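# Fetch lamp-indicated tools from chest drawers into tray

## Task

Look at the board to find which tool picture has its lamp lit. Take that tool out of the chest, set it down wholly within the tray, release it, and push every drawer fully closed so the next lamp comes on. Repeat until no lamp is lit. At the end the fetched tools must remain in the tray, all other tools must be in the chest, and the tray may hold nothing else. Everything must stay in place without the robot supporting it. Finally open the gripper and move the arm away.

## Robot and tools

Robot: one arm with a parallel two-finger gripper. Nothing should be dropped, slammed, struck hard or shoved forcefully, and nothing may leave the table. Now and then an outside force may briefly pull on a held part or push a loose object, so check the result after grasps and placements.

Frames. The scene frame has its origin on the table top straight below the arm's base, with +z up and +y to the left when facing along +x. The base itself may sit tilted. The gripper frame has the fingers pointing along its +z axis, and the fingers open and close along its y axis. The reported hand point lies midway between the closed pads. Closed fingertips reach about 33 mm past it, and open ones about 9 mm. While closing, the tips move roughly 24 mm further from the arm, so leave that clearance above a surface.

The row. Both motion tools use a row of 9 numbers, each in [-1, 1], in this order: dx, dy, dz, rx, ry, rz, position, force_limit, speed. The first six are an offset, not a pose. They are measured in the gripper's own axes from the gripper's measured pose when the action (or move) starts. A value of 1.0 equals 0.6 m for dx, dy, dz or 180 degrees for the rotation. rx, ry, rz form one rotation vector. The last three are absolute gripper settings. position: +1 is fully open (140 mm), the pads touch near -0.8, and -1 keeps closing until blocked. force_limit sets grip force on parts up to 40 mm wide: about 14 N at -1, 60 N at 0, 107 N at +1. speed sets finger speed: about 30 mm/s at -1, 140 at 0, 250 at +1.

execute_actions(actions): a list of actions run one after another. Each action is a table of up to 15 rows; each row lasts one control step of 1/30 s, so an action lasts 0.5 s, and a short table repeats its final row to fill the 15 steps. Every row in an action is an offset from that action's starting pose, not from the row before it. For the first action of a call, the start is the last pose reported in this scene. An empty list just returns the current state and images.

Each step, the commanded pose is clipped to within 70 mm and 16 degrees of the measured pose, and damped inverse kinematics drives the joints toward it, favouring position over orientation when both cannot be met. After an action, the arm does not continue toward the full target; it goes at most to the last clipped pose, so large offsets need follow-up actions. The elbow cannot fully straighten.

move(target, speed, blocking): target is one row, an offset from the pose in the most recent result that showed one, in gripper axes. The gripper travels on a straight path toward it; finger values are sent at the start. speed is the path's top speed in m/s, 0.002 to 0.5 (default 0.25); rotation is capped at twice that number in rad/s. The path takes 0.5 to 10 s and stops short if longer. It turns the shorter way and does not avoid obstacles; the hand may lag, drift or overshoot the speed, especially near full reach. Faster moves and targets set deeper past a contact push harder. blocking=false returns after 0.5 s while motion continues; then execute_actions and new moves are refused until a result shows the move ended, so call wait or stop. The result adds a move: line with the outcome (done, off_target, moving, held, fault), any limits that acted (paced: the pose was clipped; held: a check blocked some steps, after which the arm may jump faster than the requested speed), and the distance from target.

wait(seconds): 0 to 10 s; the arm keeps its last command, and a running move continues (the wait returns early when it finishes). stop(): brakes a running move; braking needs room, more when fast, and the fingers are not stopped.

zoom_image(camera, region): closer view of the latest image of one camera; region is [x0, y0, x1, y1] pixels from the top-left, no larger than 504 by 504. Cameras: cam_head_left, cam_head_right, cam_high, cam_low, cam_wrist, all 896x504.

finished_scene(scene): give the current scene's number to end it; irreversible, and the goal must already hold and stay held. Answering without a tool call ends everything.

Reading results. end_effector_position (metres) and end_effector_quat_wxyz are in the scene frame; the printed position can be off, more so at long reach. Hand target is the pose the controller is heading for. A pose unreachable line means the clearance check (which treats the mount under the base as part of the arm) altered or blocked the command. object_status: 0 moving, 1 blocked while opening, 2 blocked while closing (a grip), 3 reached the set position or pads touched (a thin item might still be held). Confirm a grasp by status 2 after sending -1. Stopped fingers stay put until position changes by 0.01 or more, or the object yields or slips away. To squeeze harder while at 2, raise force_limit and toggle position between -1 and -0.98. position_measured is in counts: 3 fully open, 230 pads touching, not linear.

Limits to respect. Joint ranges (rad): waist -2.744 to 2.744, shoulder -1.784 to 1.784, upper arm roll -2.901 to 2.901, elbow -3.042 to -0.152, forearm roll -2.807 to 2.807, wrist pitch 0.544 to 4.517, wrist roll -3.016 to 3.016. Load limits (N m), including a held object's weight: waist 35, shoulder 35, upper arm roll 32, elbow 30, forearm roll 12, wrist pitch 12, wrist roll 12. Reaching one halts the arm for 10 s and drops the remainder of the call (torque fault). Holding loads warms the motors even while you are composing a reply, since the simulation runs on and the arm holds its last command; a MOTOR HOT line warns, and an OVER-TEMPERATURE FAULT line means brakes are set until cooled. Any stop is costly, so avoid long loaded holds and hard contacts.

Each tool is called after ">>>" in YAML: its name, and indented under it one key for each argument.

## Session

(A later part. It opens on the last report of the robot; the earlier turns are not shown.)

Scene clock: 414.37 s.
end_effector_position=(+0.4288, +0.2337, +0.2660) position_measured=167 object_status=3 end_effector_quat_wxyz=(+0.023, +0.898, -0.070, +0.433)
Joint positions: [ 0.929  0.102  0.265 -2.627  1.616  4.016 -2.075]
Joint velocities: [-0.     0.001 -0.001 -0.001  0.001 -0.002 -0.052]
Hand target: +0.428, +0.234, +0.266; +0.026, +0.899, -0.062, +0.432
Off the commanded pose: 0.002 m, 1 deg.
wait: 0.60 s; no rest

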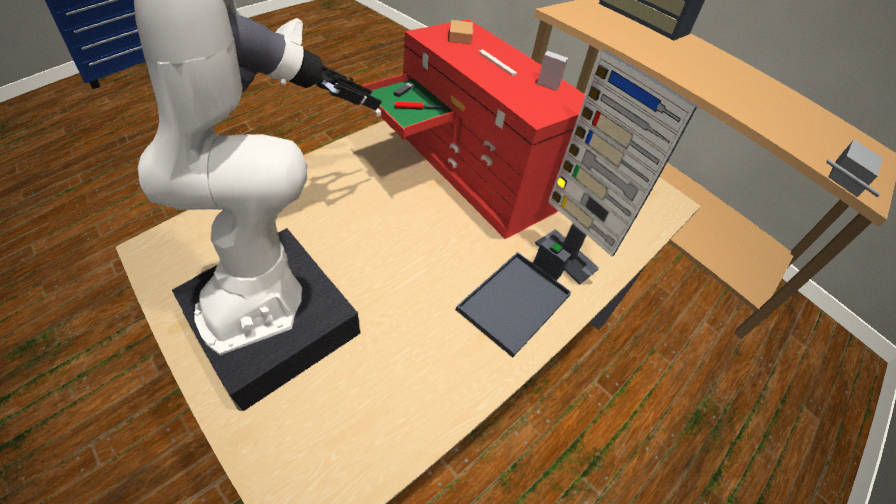

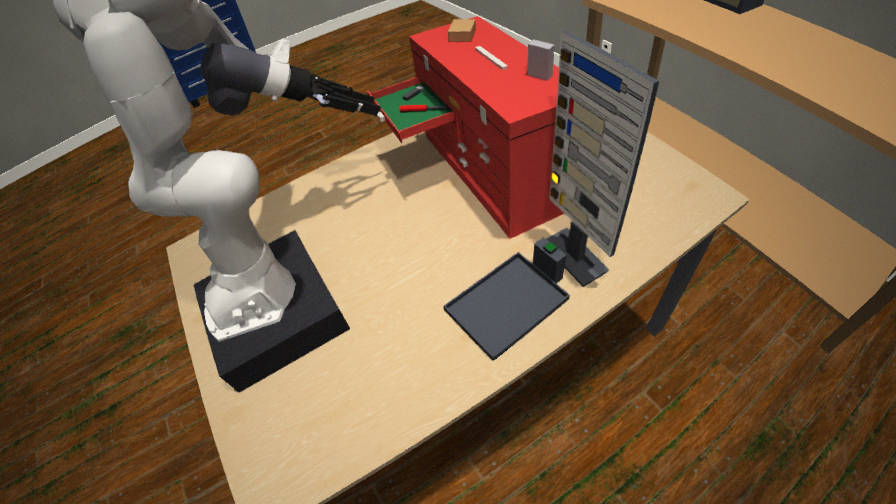

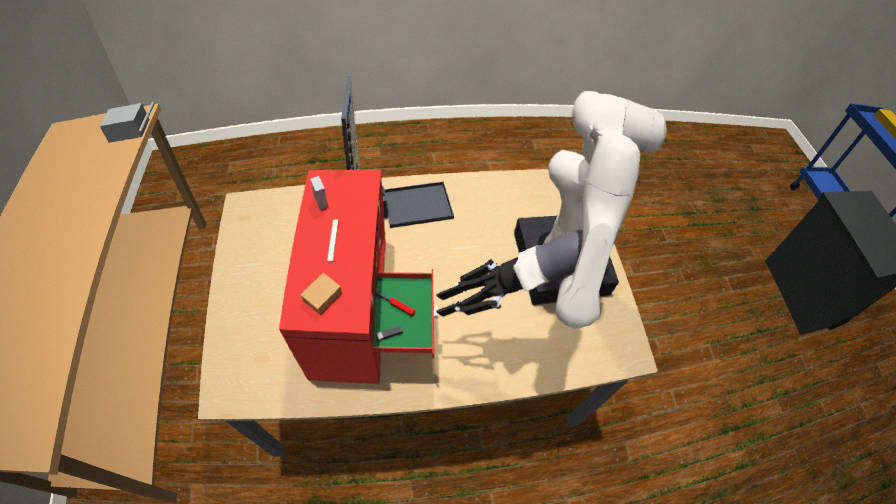

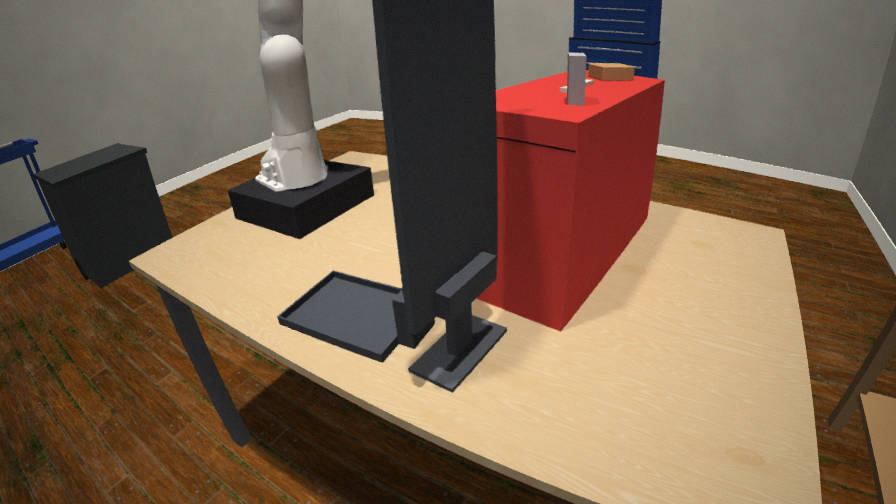

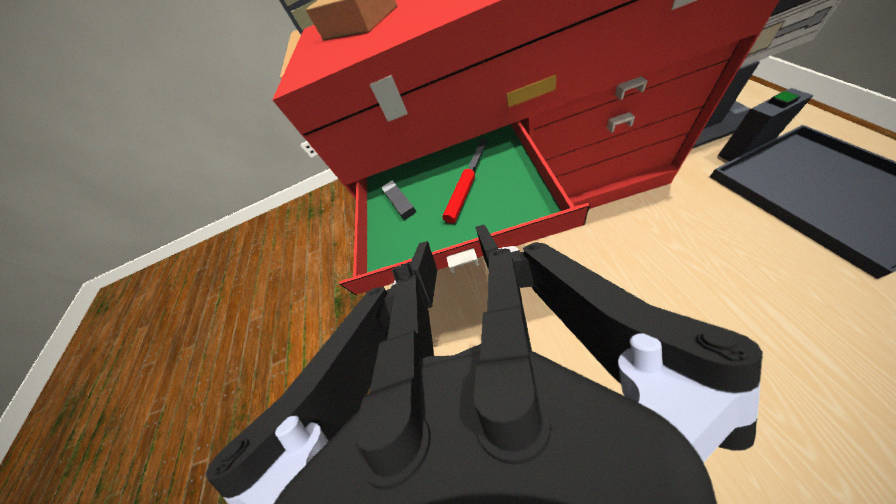

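>>> execute_actions:
  actions: []

Scene clock: 429.93 s.
end_effector_position=(+0.4287, +0.2337, +0.2658) position_measured=167 object_status=3 end_effector_quat_wxyz=(+0.026, +0.899, -0.063, +0.433)
Joint positions: [ 0.929  0.102  0.266 -2.627  1.617  4.015 -2.091]
Joint velocities: [-0.001 -0.    -0.001  0.001  0.001  0.001 -0.   ]
Hand target: +0.428, +0.234, +0.266; +0.026, +0.899, -0.062, +0.432
Off the commanded pose: 0.002 m, 1 deg.

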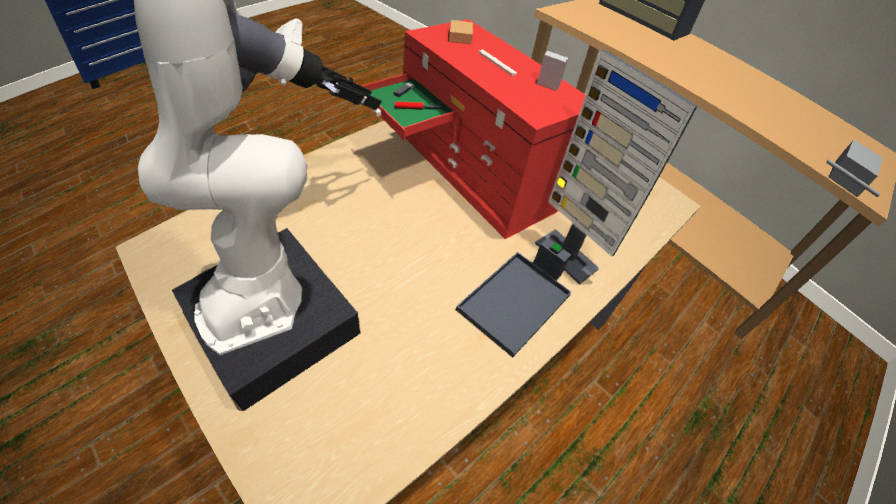

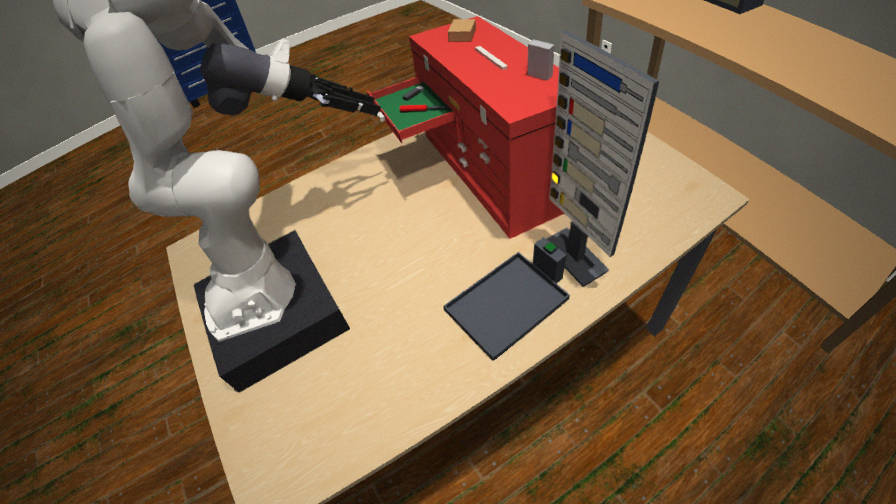

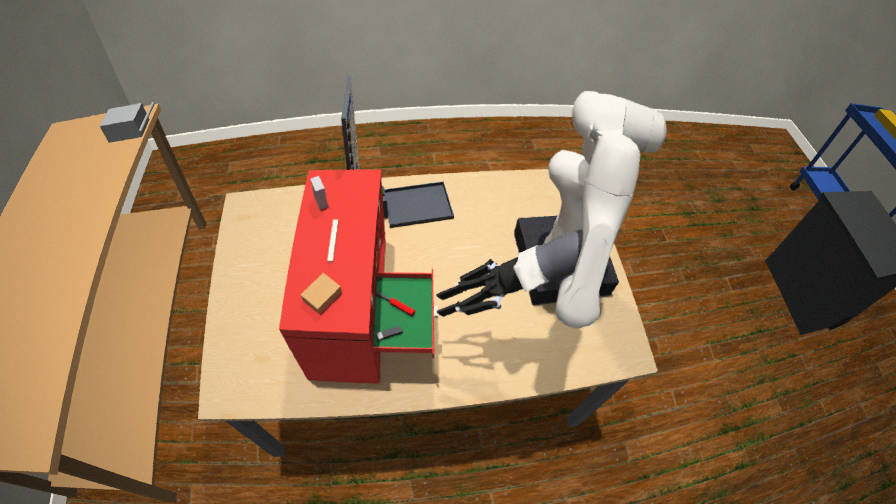

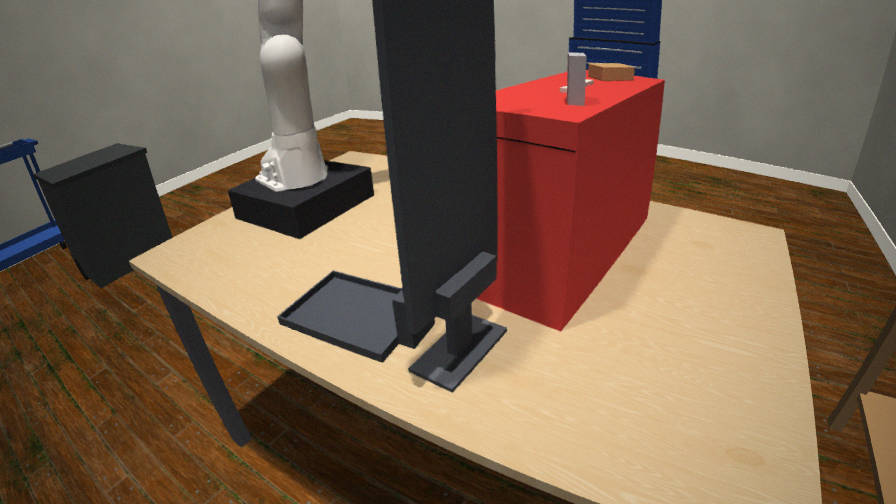

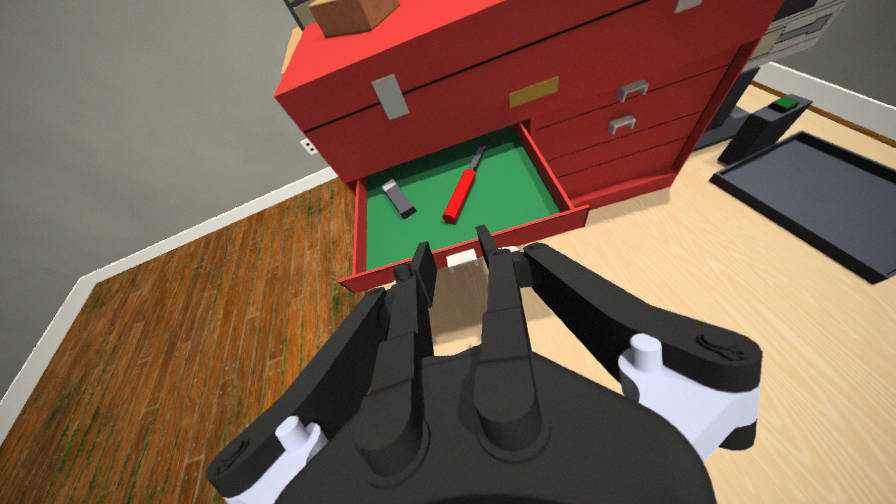

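>>> zoom_image:
  camera: "cam_head_left"
  region: [530, 40, 710, 270]

>>> zoom_image:
  camera: "cam_high"
  region: [340, 250, 480, 370]

Region (530, 40, 710, 270) of cam_head_left's 896x504 image, scaled by 2.191, with more detail than that image has; it fills the left 394 columns of this view, and the rest is white.

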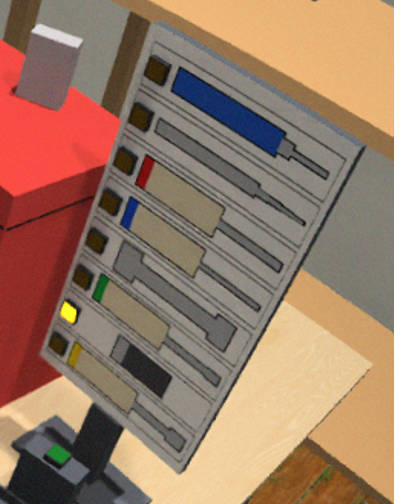

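Region (340, 250, 480, 370) of cam_high's 896x504 image, scaled by 3.600, with more detail than that image has; it fills the top 432 rows of this view, and the rest is white.

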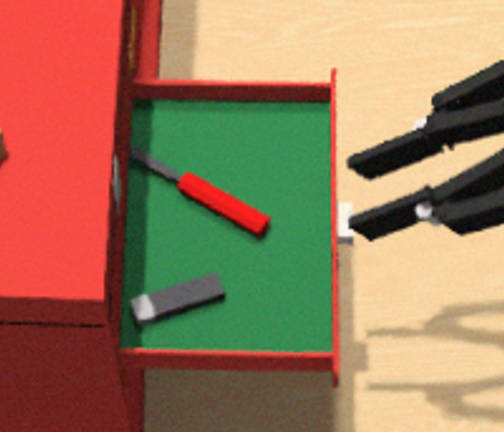

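>>> move:
  target: [0.1215, -0.0952, 0.1636, 0.0811, -0.0632, -0.0826, -0.45, 0, 0]
  speed: 0.12

Scene clock: 445.70 s.
end_effector_position=(+0.5577, +0.2748, +0.2598) position_measured=186 object_status=3 end_effector_quat_wxyz=(-0.057, +0.929, +0.083, +0.356)
Joint positions: [ 0.725  0.113  0.083 -2.357  1.558  3.487 -2.663]
Joint velocities: [-0.001  0.017  0.     0.071  0.192 -0.008 -0.227]
Hand target: +0.557, +0.275, +0.258; -0.049, +0.928, +0.105, +0.354
Off the commanded pose: 0.002 m, 4 deg.
move: off_target

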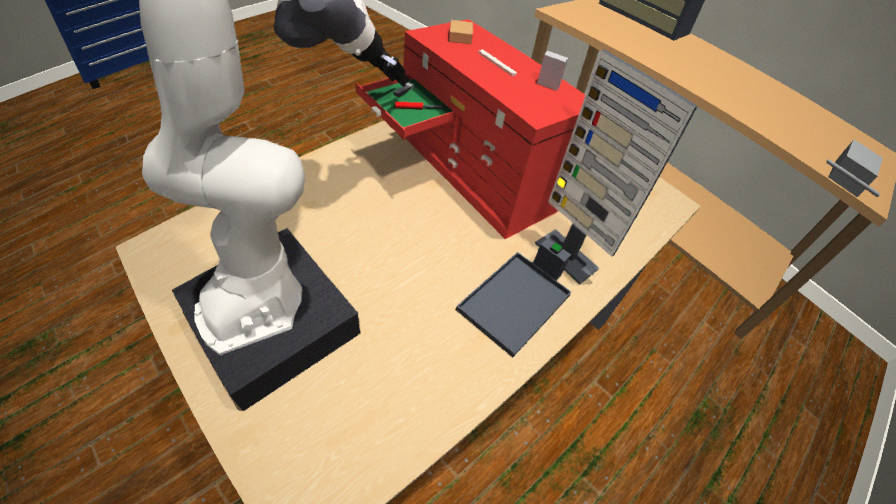

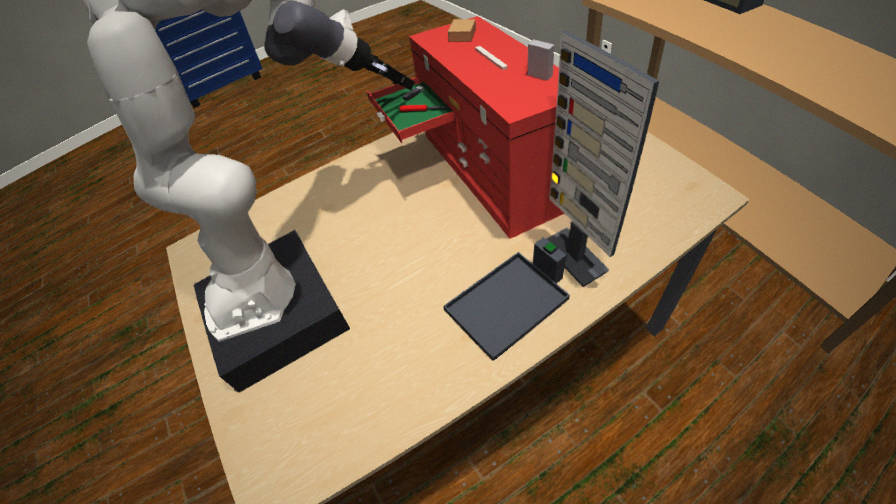

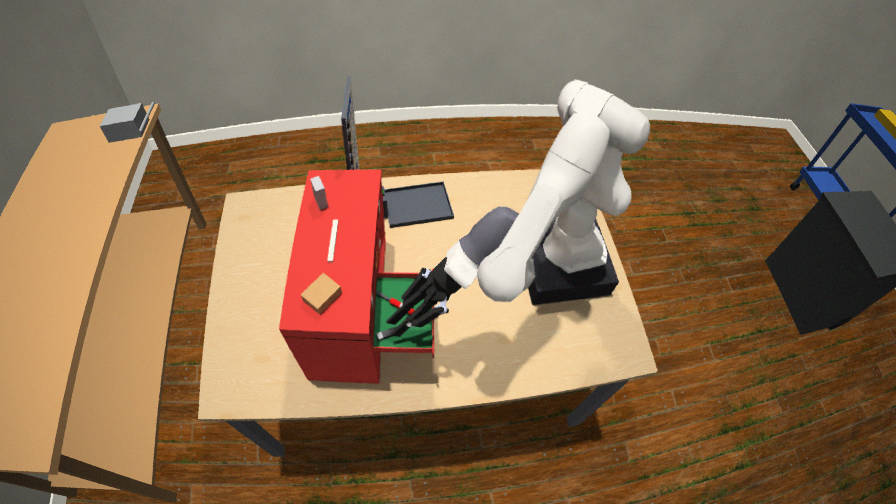

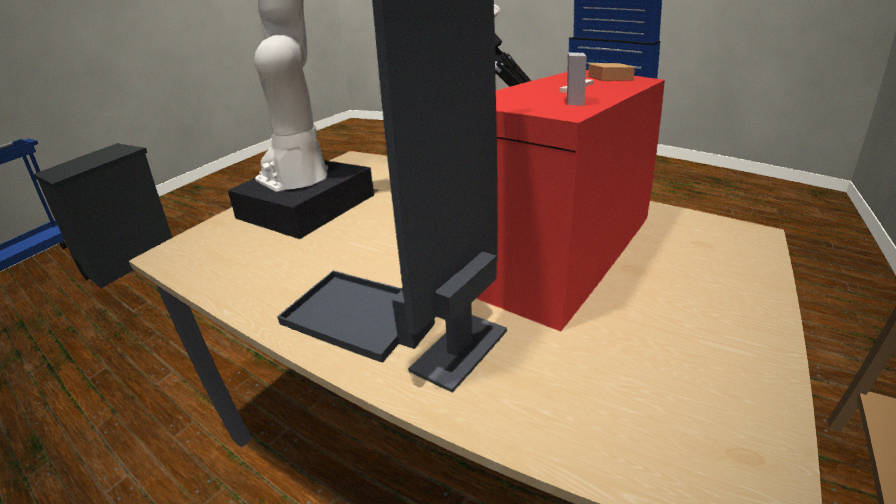

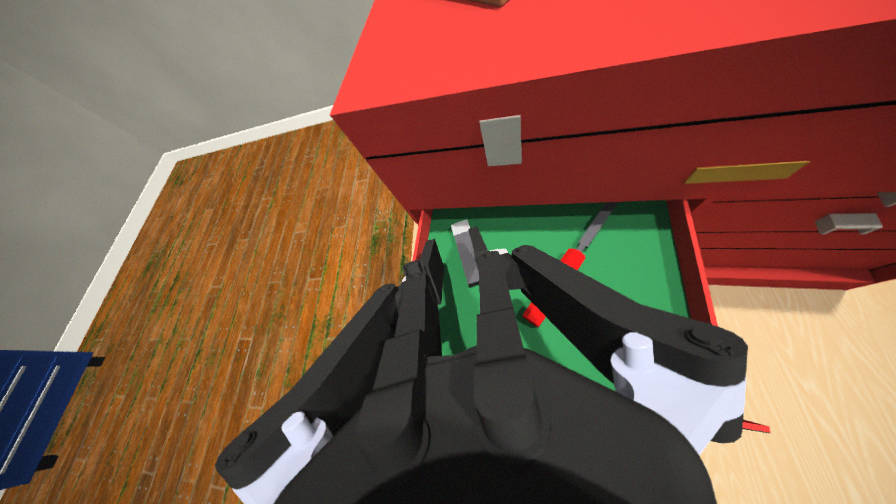

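>>> execute_actions:
  actions: []

>>> zoom_image:
  camera: "cam_wrist"
  region: [380, 180, 560, 340]

Scene clock: 447.67 s.
end_effector_position=(+0.5568, +0.2744, +0.2586) position_measured=186 object_status=3 end_effector_quat_wxyz=(-0.048, +0.928, +0.104, +0.355)
Joint positions: [ 0.725  0.115  0.083 -2.352  1.58   3.486 -2.732]
Joint velocities: [-0.     0.001 -0.     0.001 -0.001  0.    -0.001]
Hand target: +0.557, +0.275, +0.258; -0.049, +0.928, +0.105, +0.354
Off the commanded pose: 0.003 m, 2 deg.

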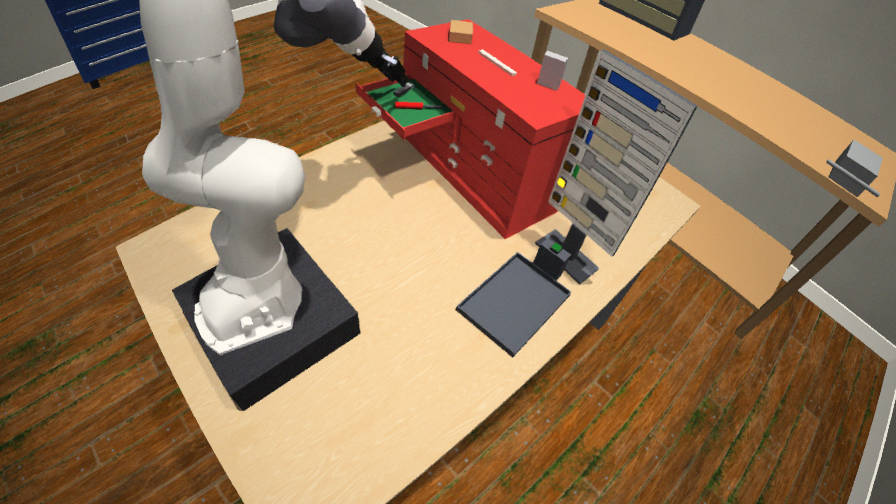

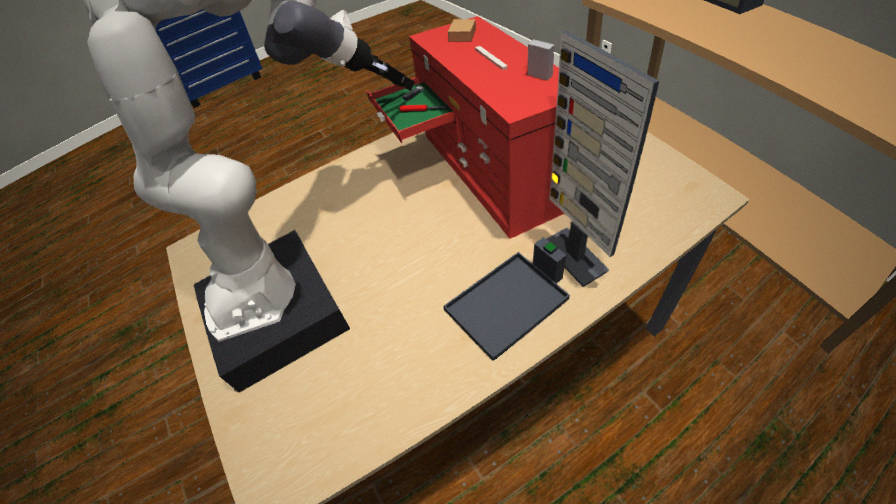

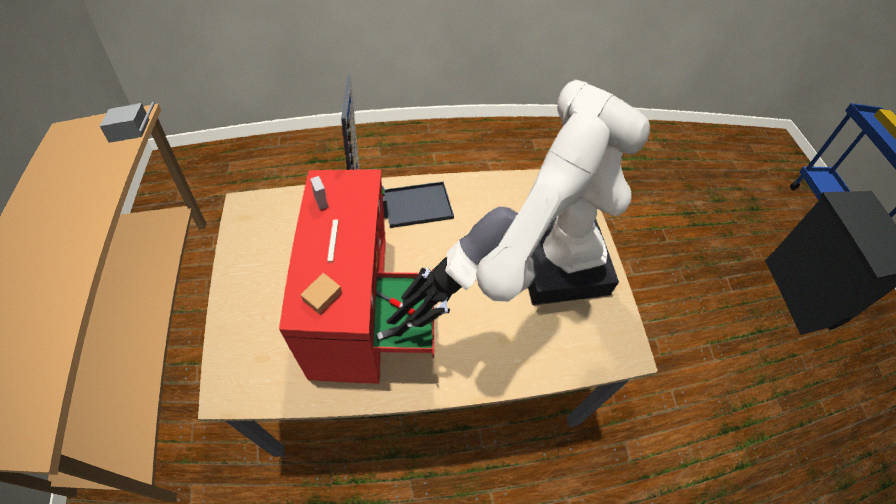

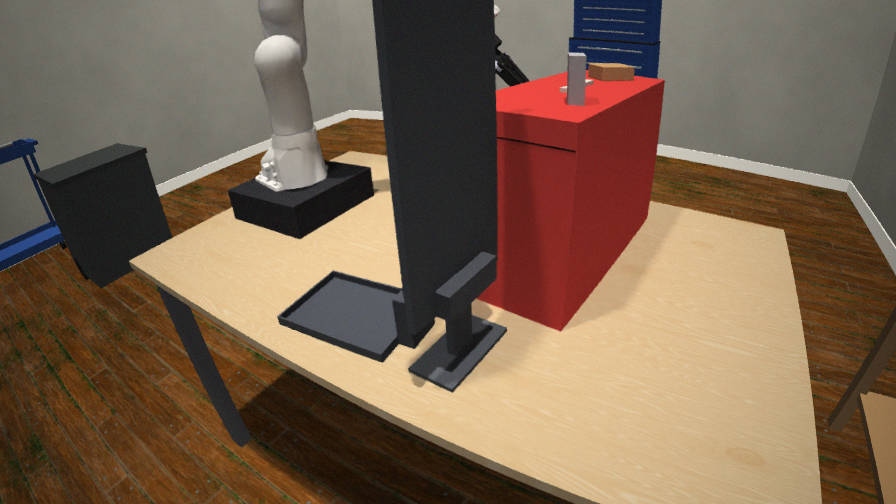

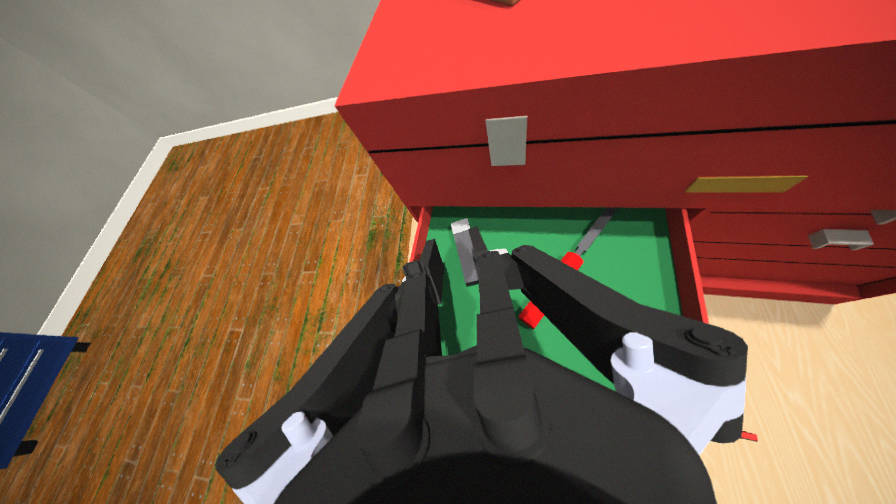

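Region (380, 180, 560, 340) of cam_wrist's 896x504 image, scaled by 2.800, with more detail than that image has.

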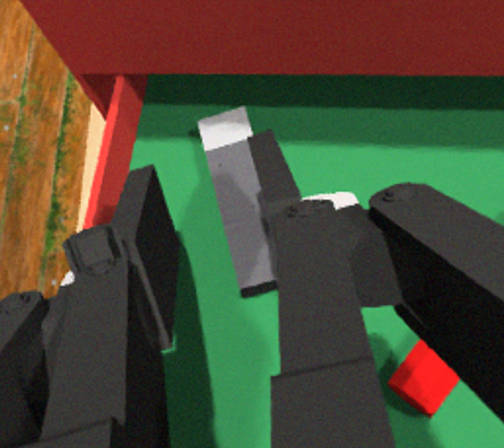

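>>> move:
  target: [-0.0016, 0.0138, 0.0367, 0, 0, 0, -0.45, 0, 0]
  speed: 0.04

>>> zoom_image:
  camera: "cam_wrist"
  region: [380, 180, 560, 340]

Scene clock: 464.50 s.
end_effector_position=(+0.5728, +0.2700, +0.2427) position_measured=186 object_status=3 end_effector_quat_wxyz=(-0.042, +0.928, +0.114, +0.352)
Joint positions: [ 0.699  0.165  0.076 -2.348  1.443  3.471 -2.636]
Joint velocities: [-0.018  0.001  0.017 -0.029 -0.098  0.     0.107]
Hand target: +0.573, +0.271, +0.242; -0.046, +0.929, +0.104, +0.351
Off the commanded pose: 0.001 m, 1 deg.
move: done

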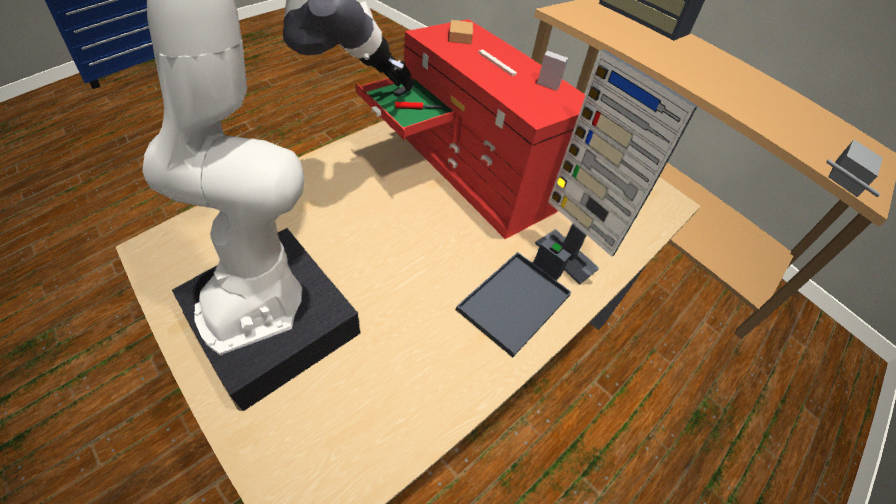

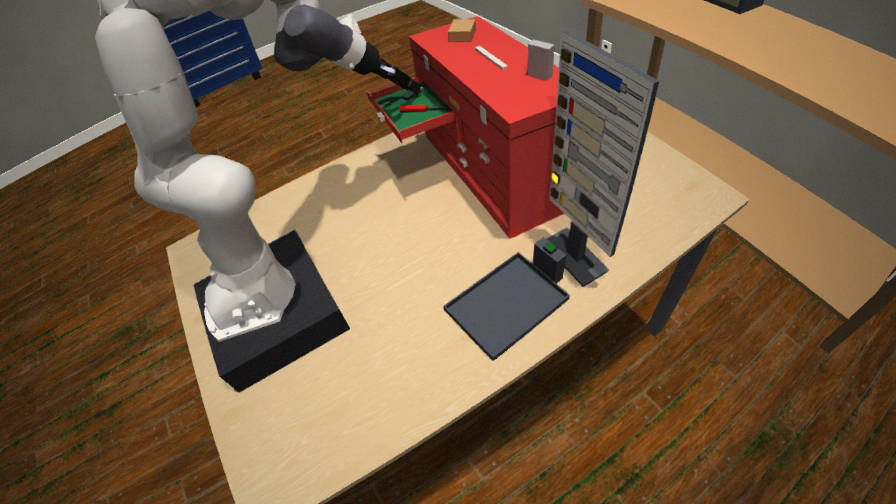

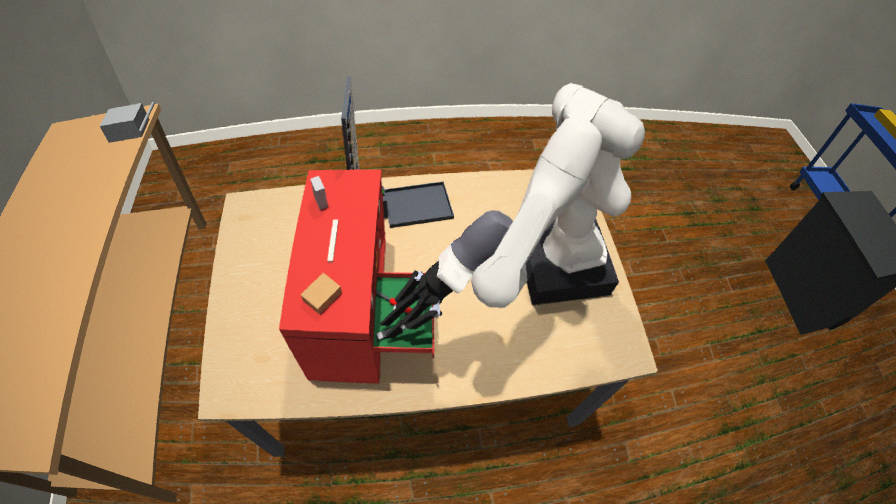

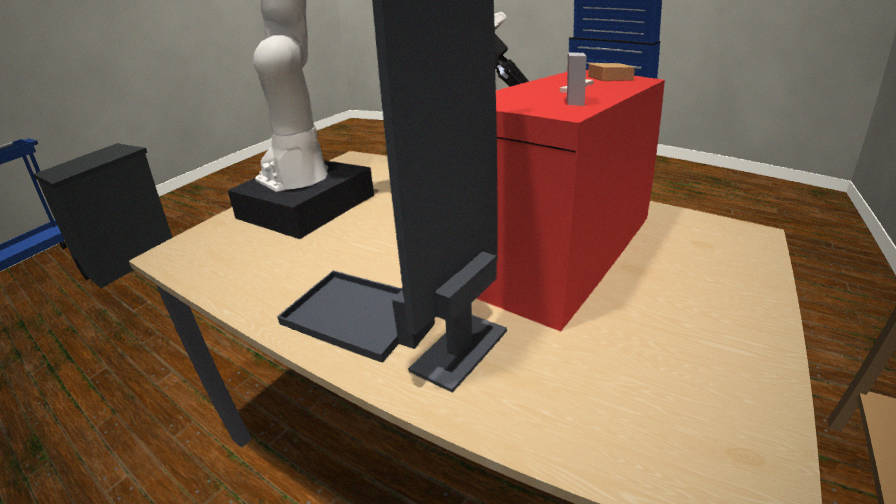

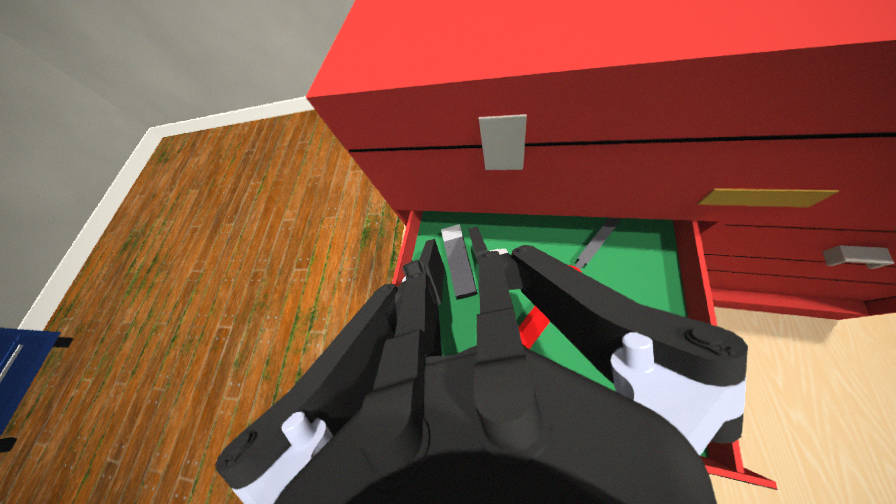

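Region (380, 180, 560, 340) of cam_wrist's 896x504 image, scaled by 2.800, with more detail than that image has.

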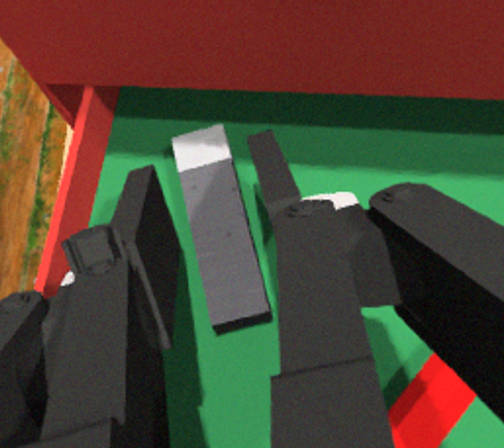

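>>> move:
  target: [-0.0149, -0.0025, 0.0168, 0, 0, 0, -0.45, 0, 0]
  speed: 0.02

>>> zoom_image:
  camera: "cam_wrist"
  region: [380, 180, 560, 340]

Scene clock: 476.60 s.
end_effector_position=(+0.5726, +0.2728, +0.2304) position_measured=186 object_status=3 end_effector_quat_wxyz=(-0.038, +0.928, +0.123, +0.350)
Joint positions: [ 0.669  0.189  0.105 -2.373  1.324  3.482 -2.533]
Joint velocities: [-0.049 -0.001  0.044 -0.026 -0.095  0.016  0.096]
Hand target: +0.573, +0.272, +0.230; -0.040, +0.929, +0.114, +0.350
Off the commanded pose: 0.002 m, 1 deg.
move: done

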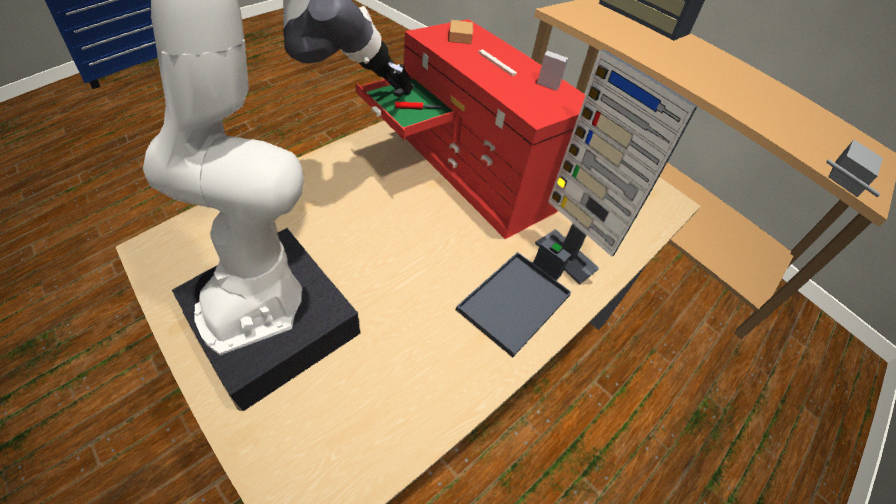

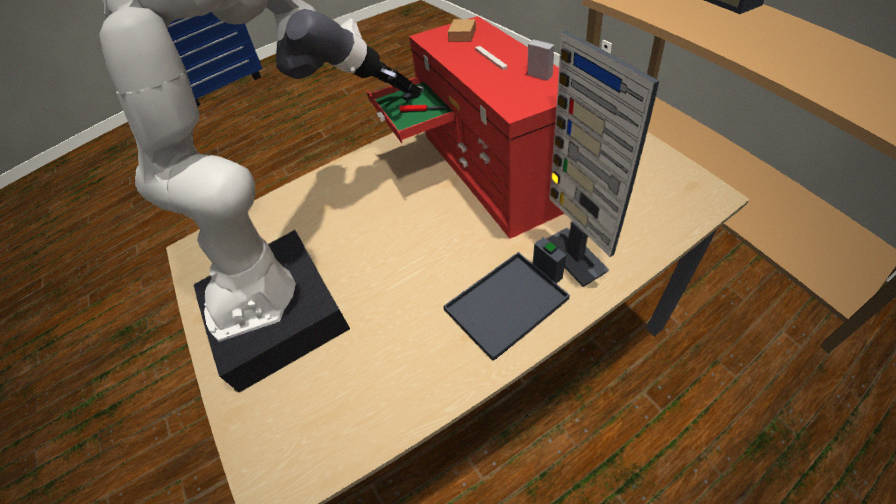

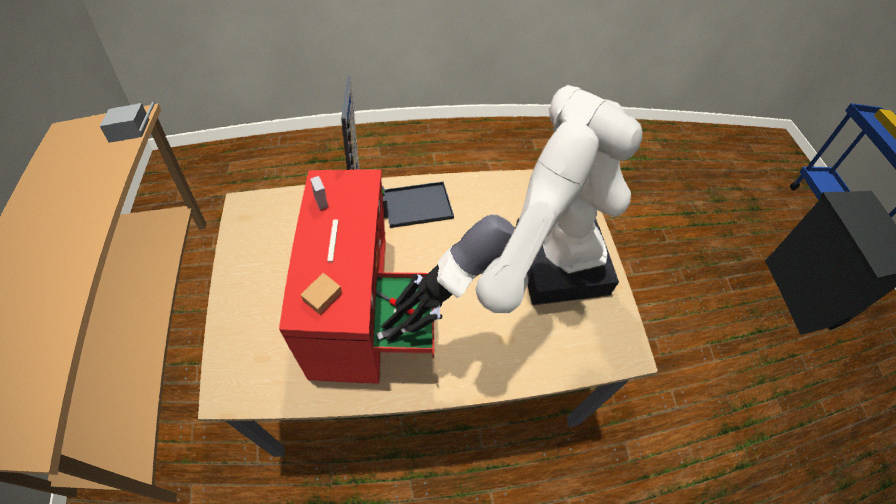

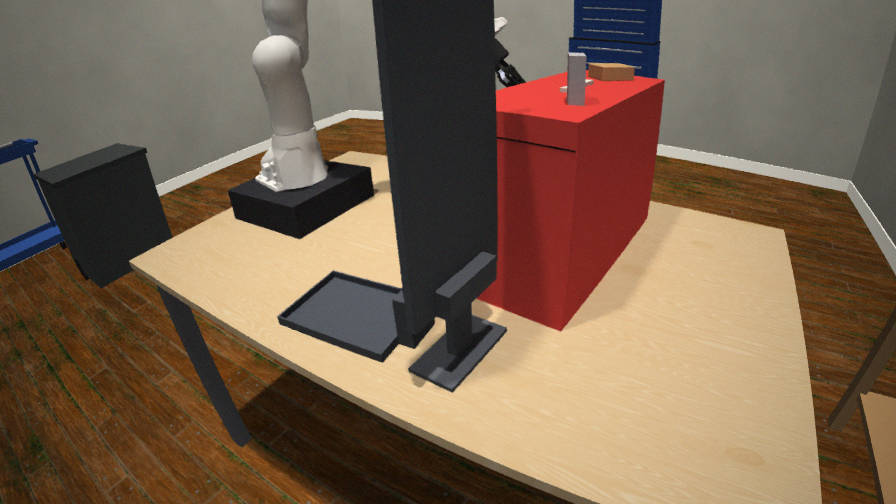

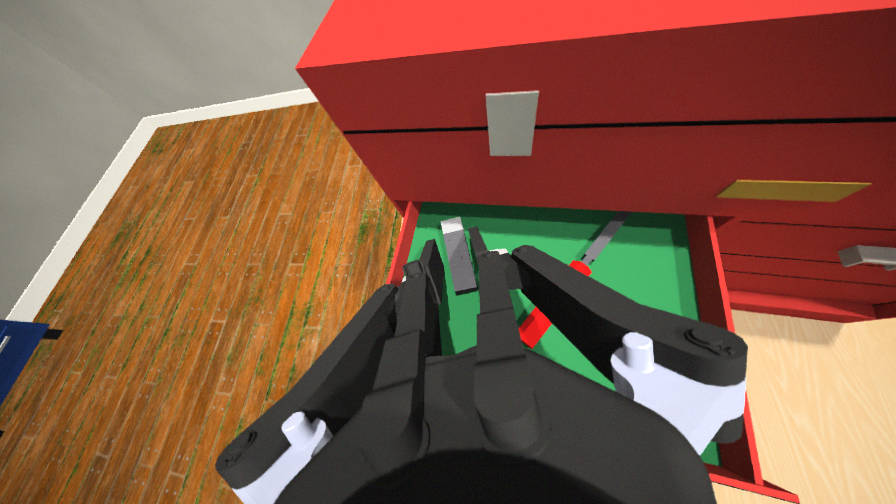

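Region (380, 180, 560, 340) of cam_wrist's 896x504 image, scaled by 2.800, with more detail than that image has.

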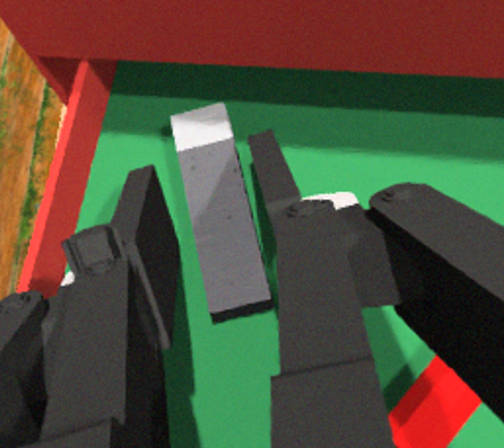

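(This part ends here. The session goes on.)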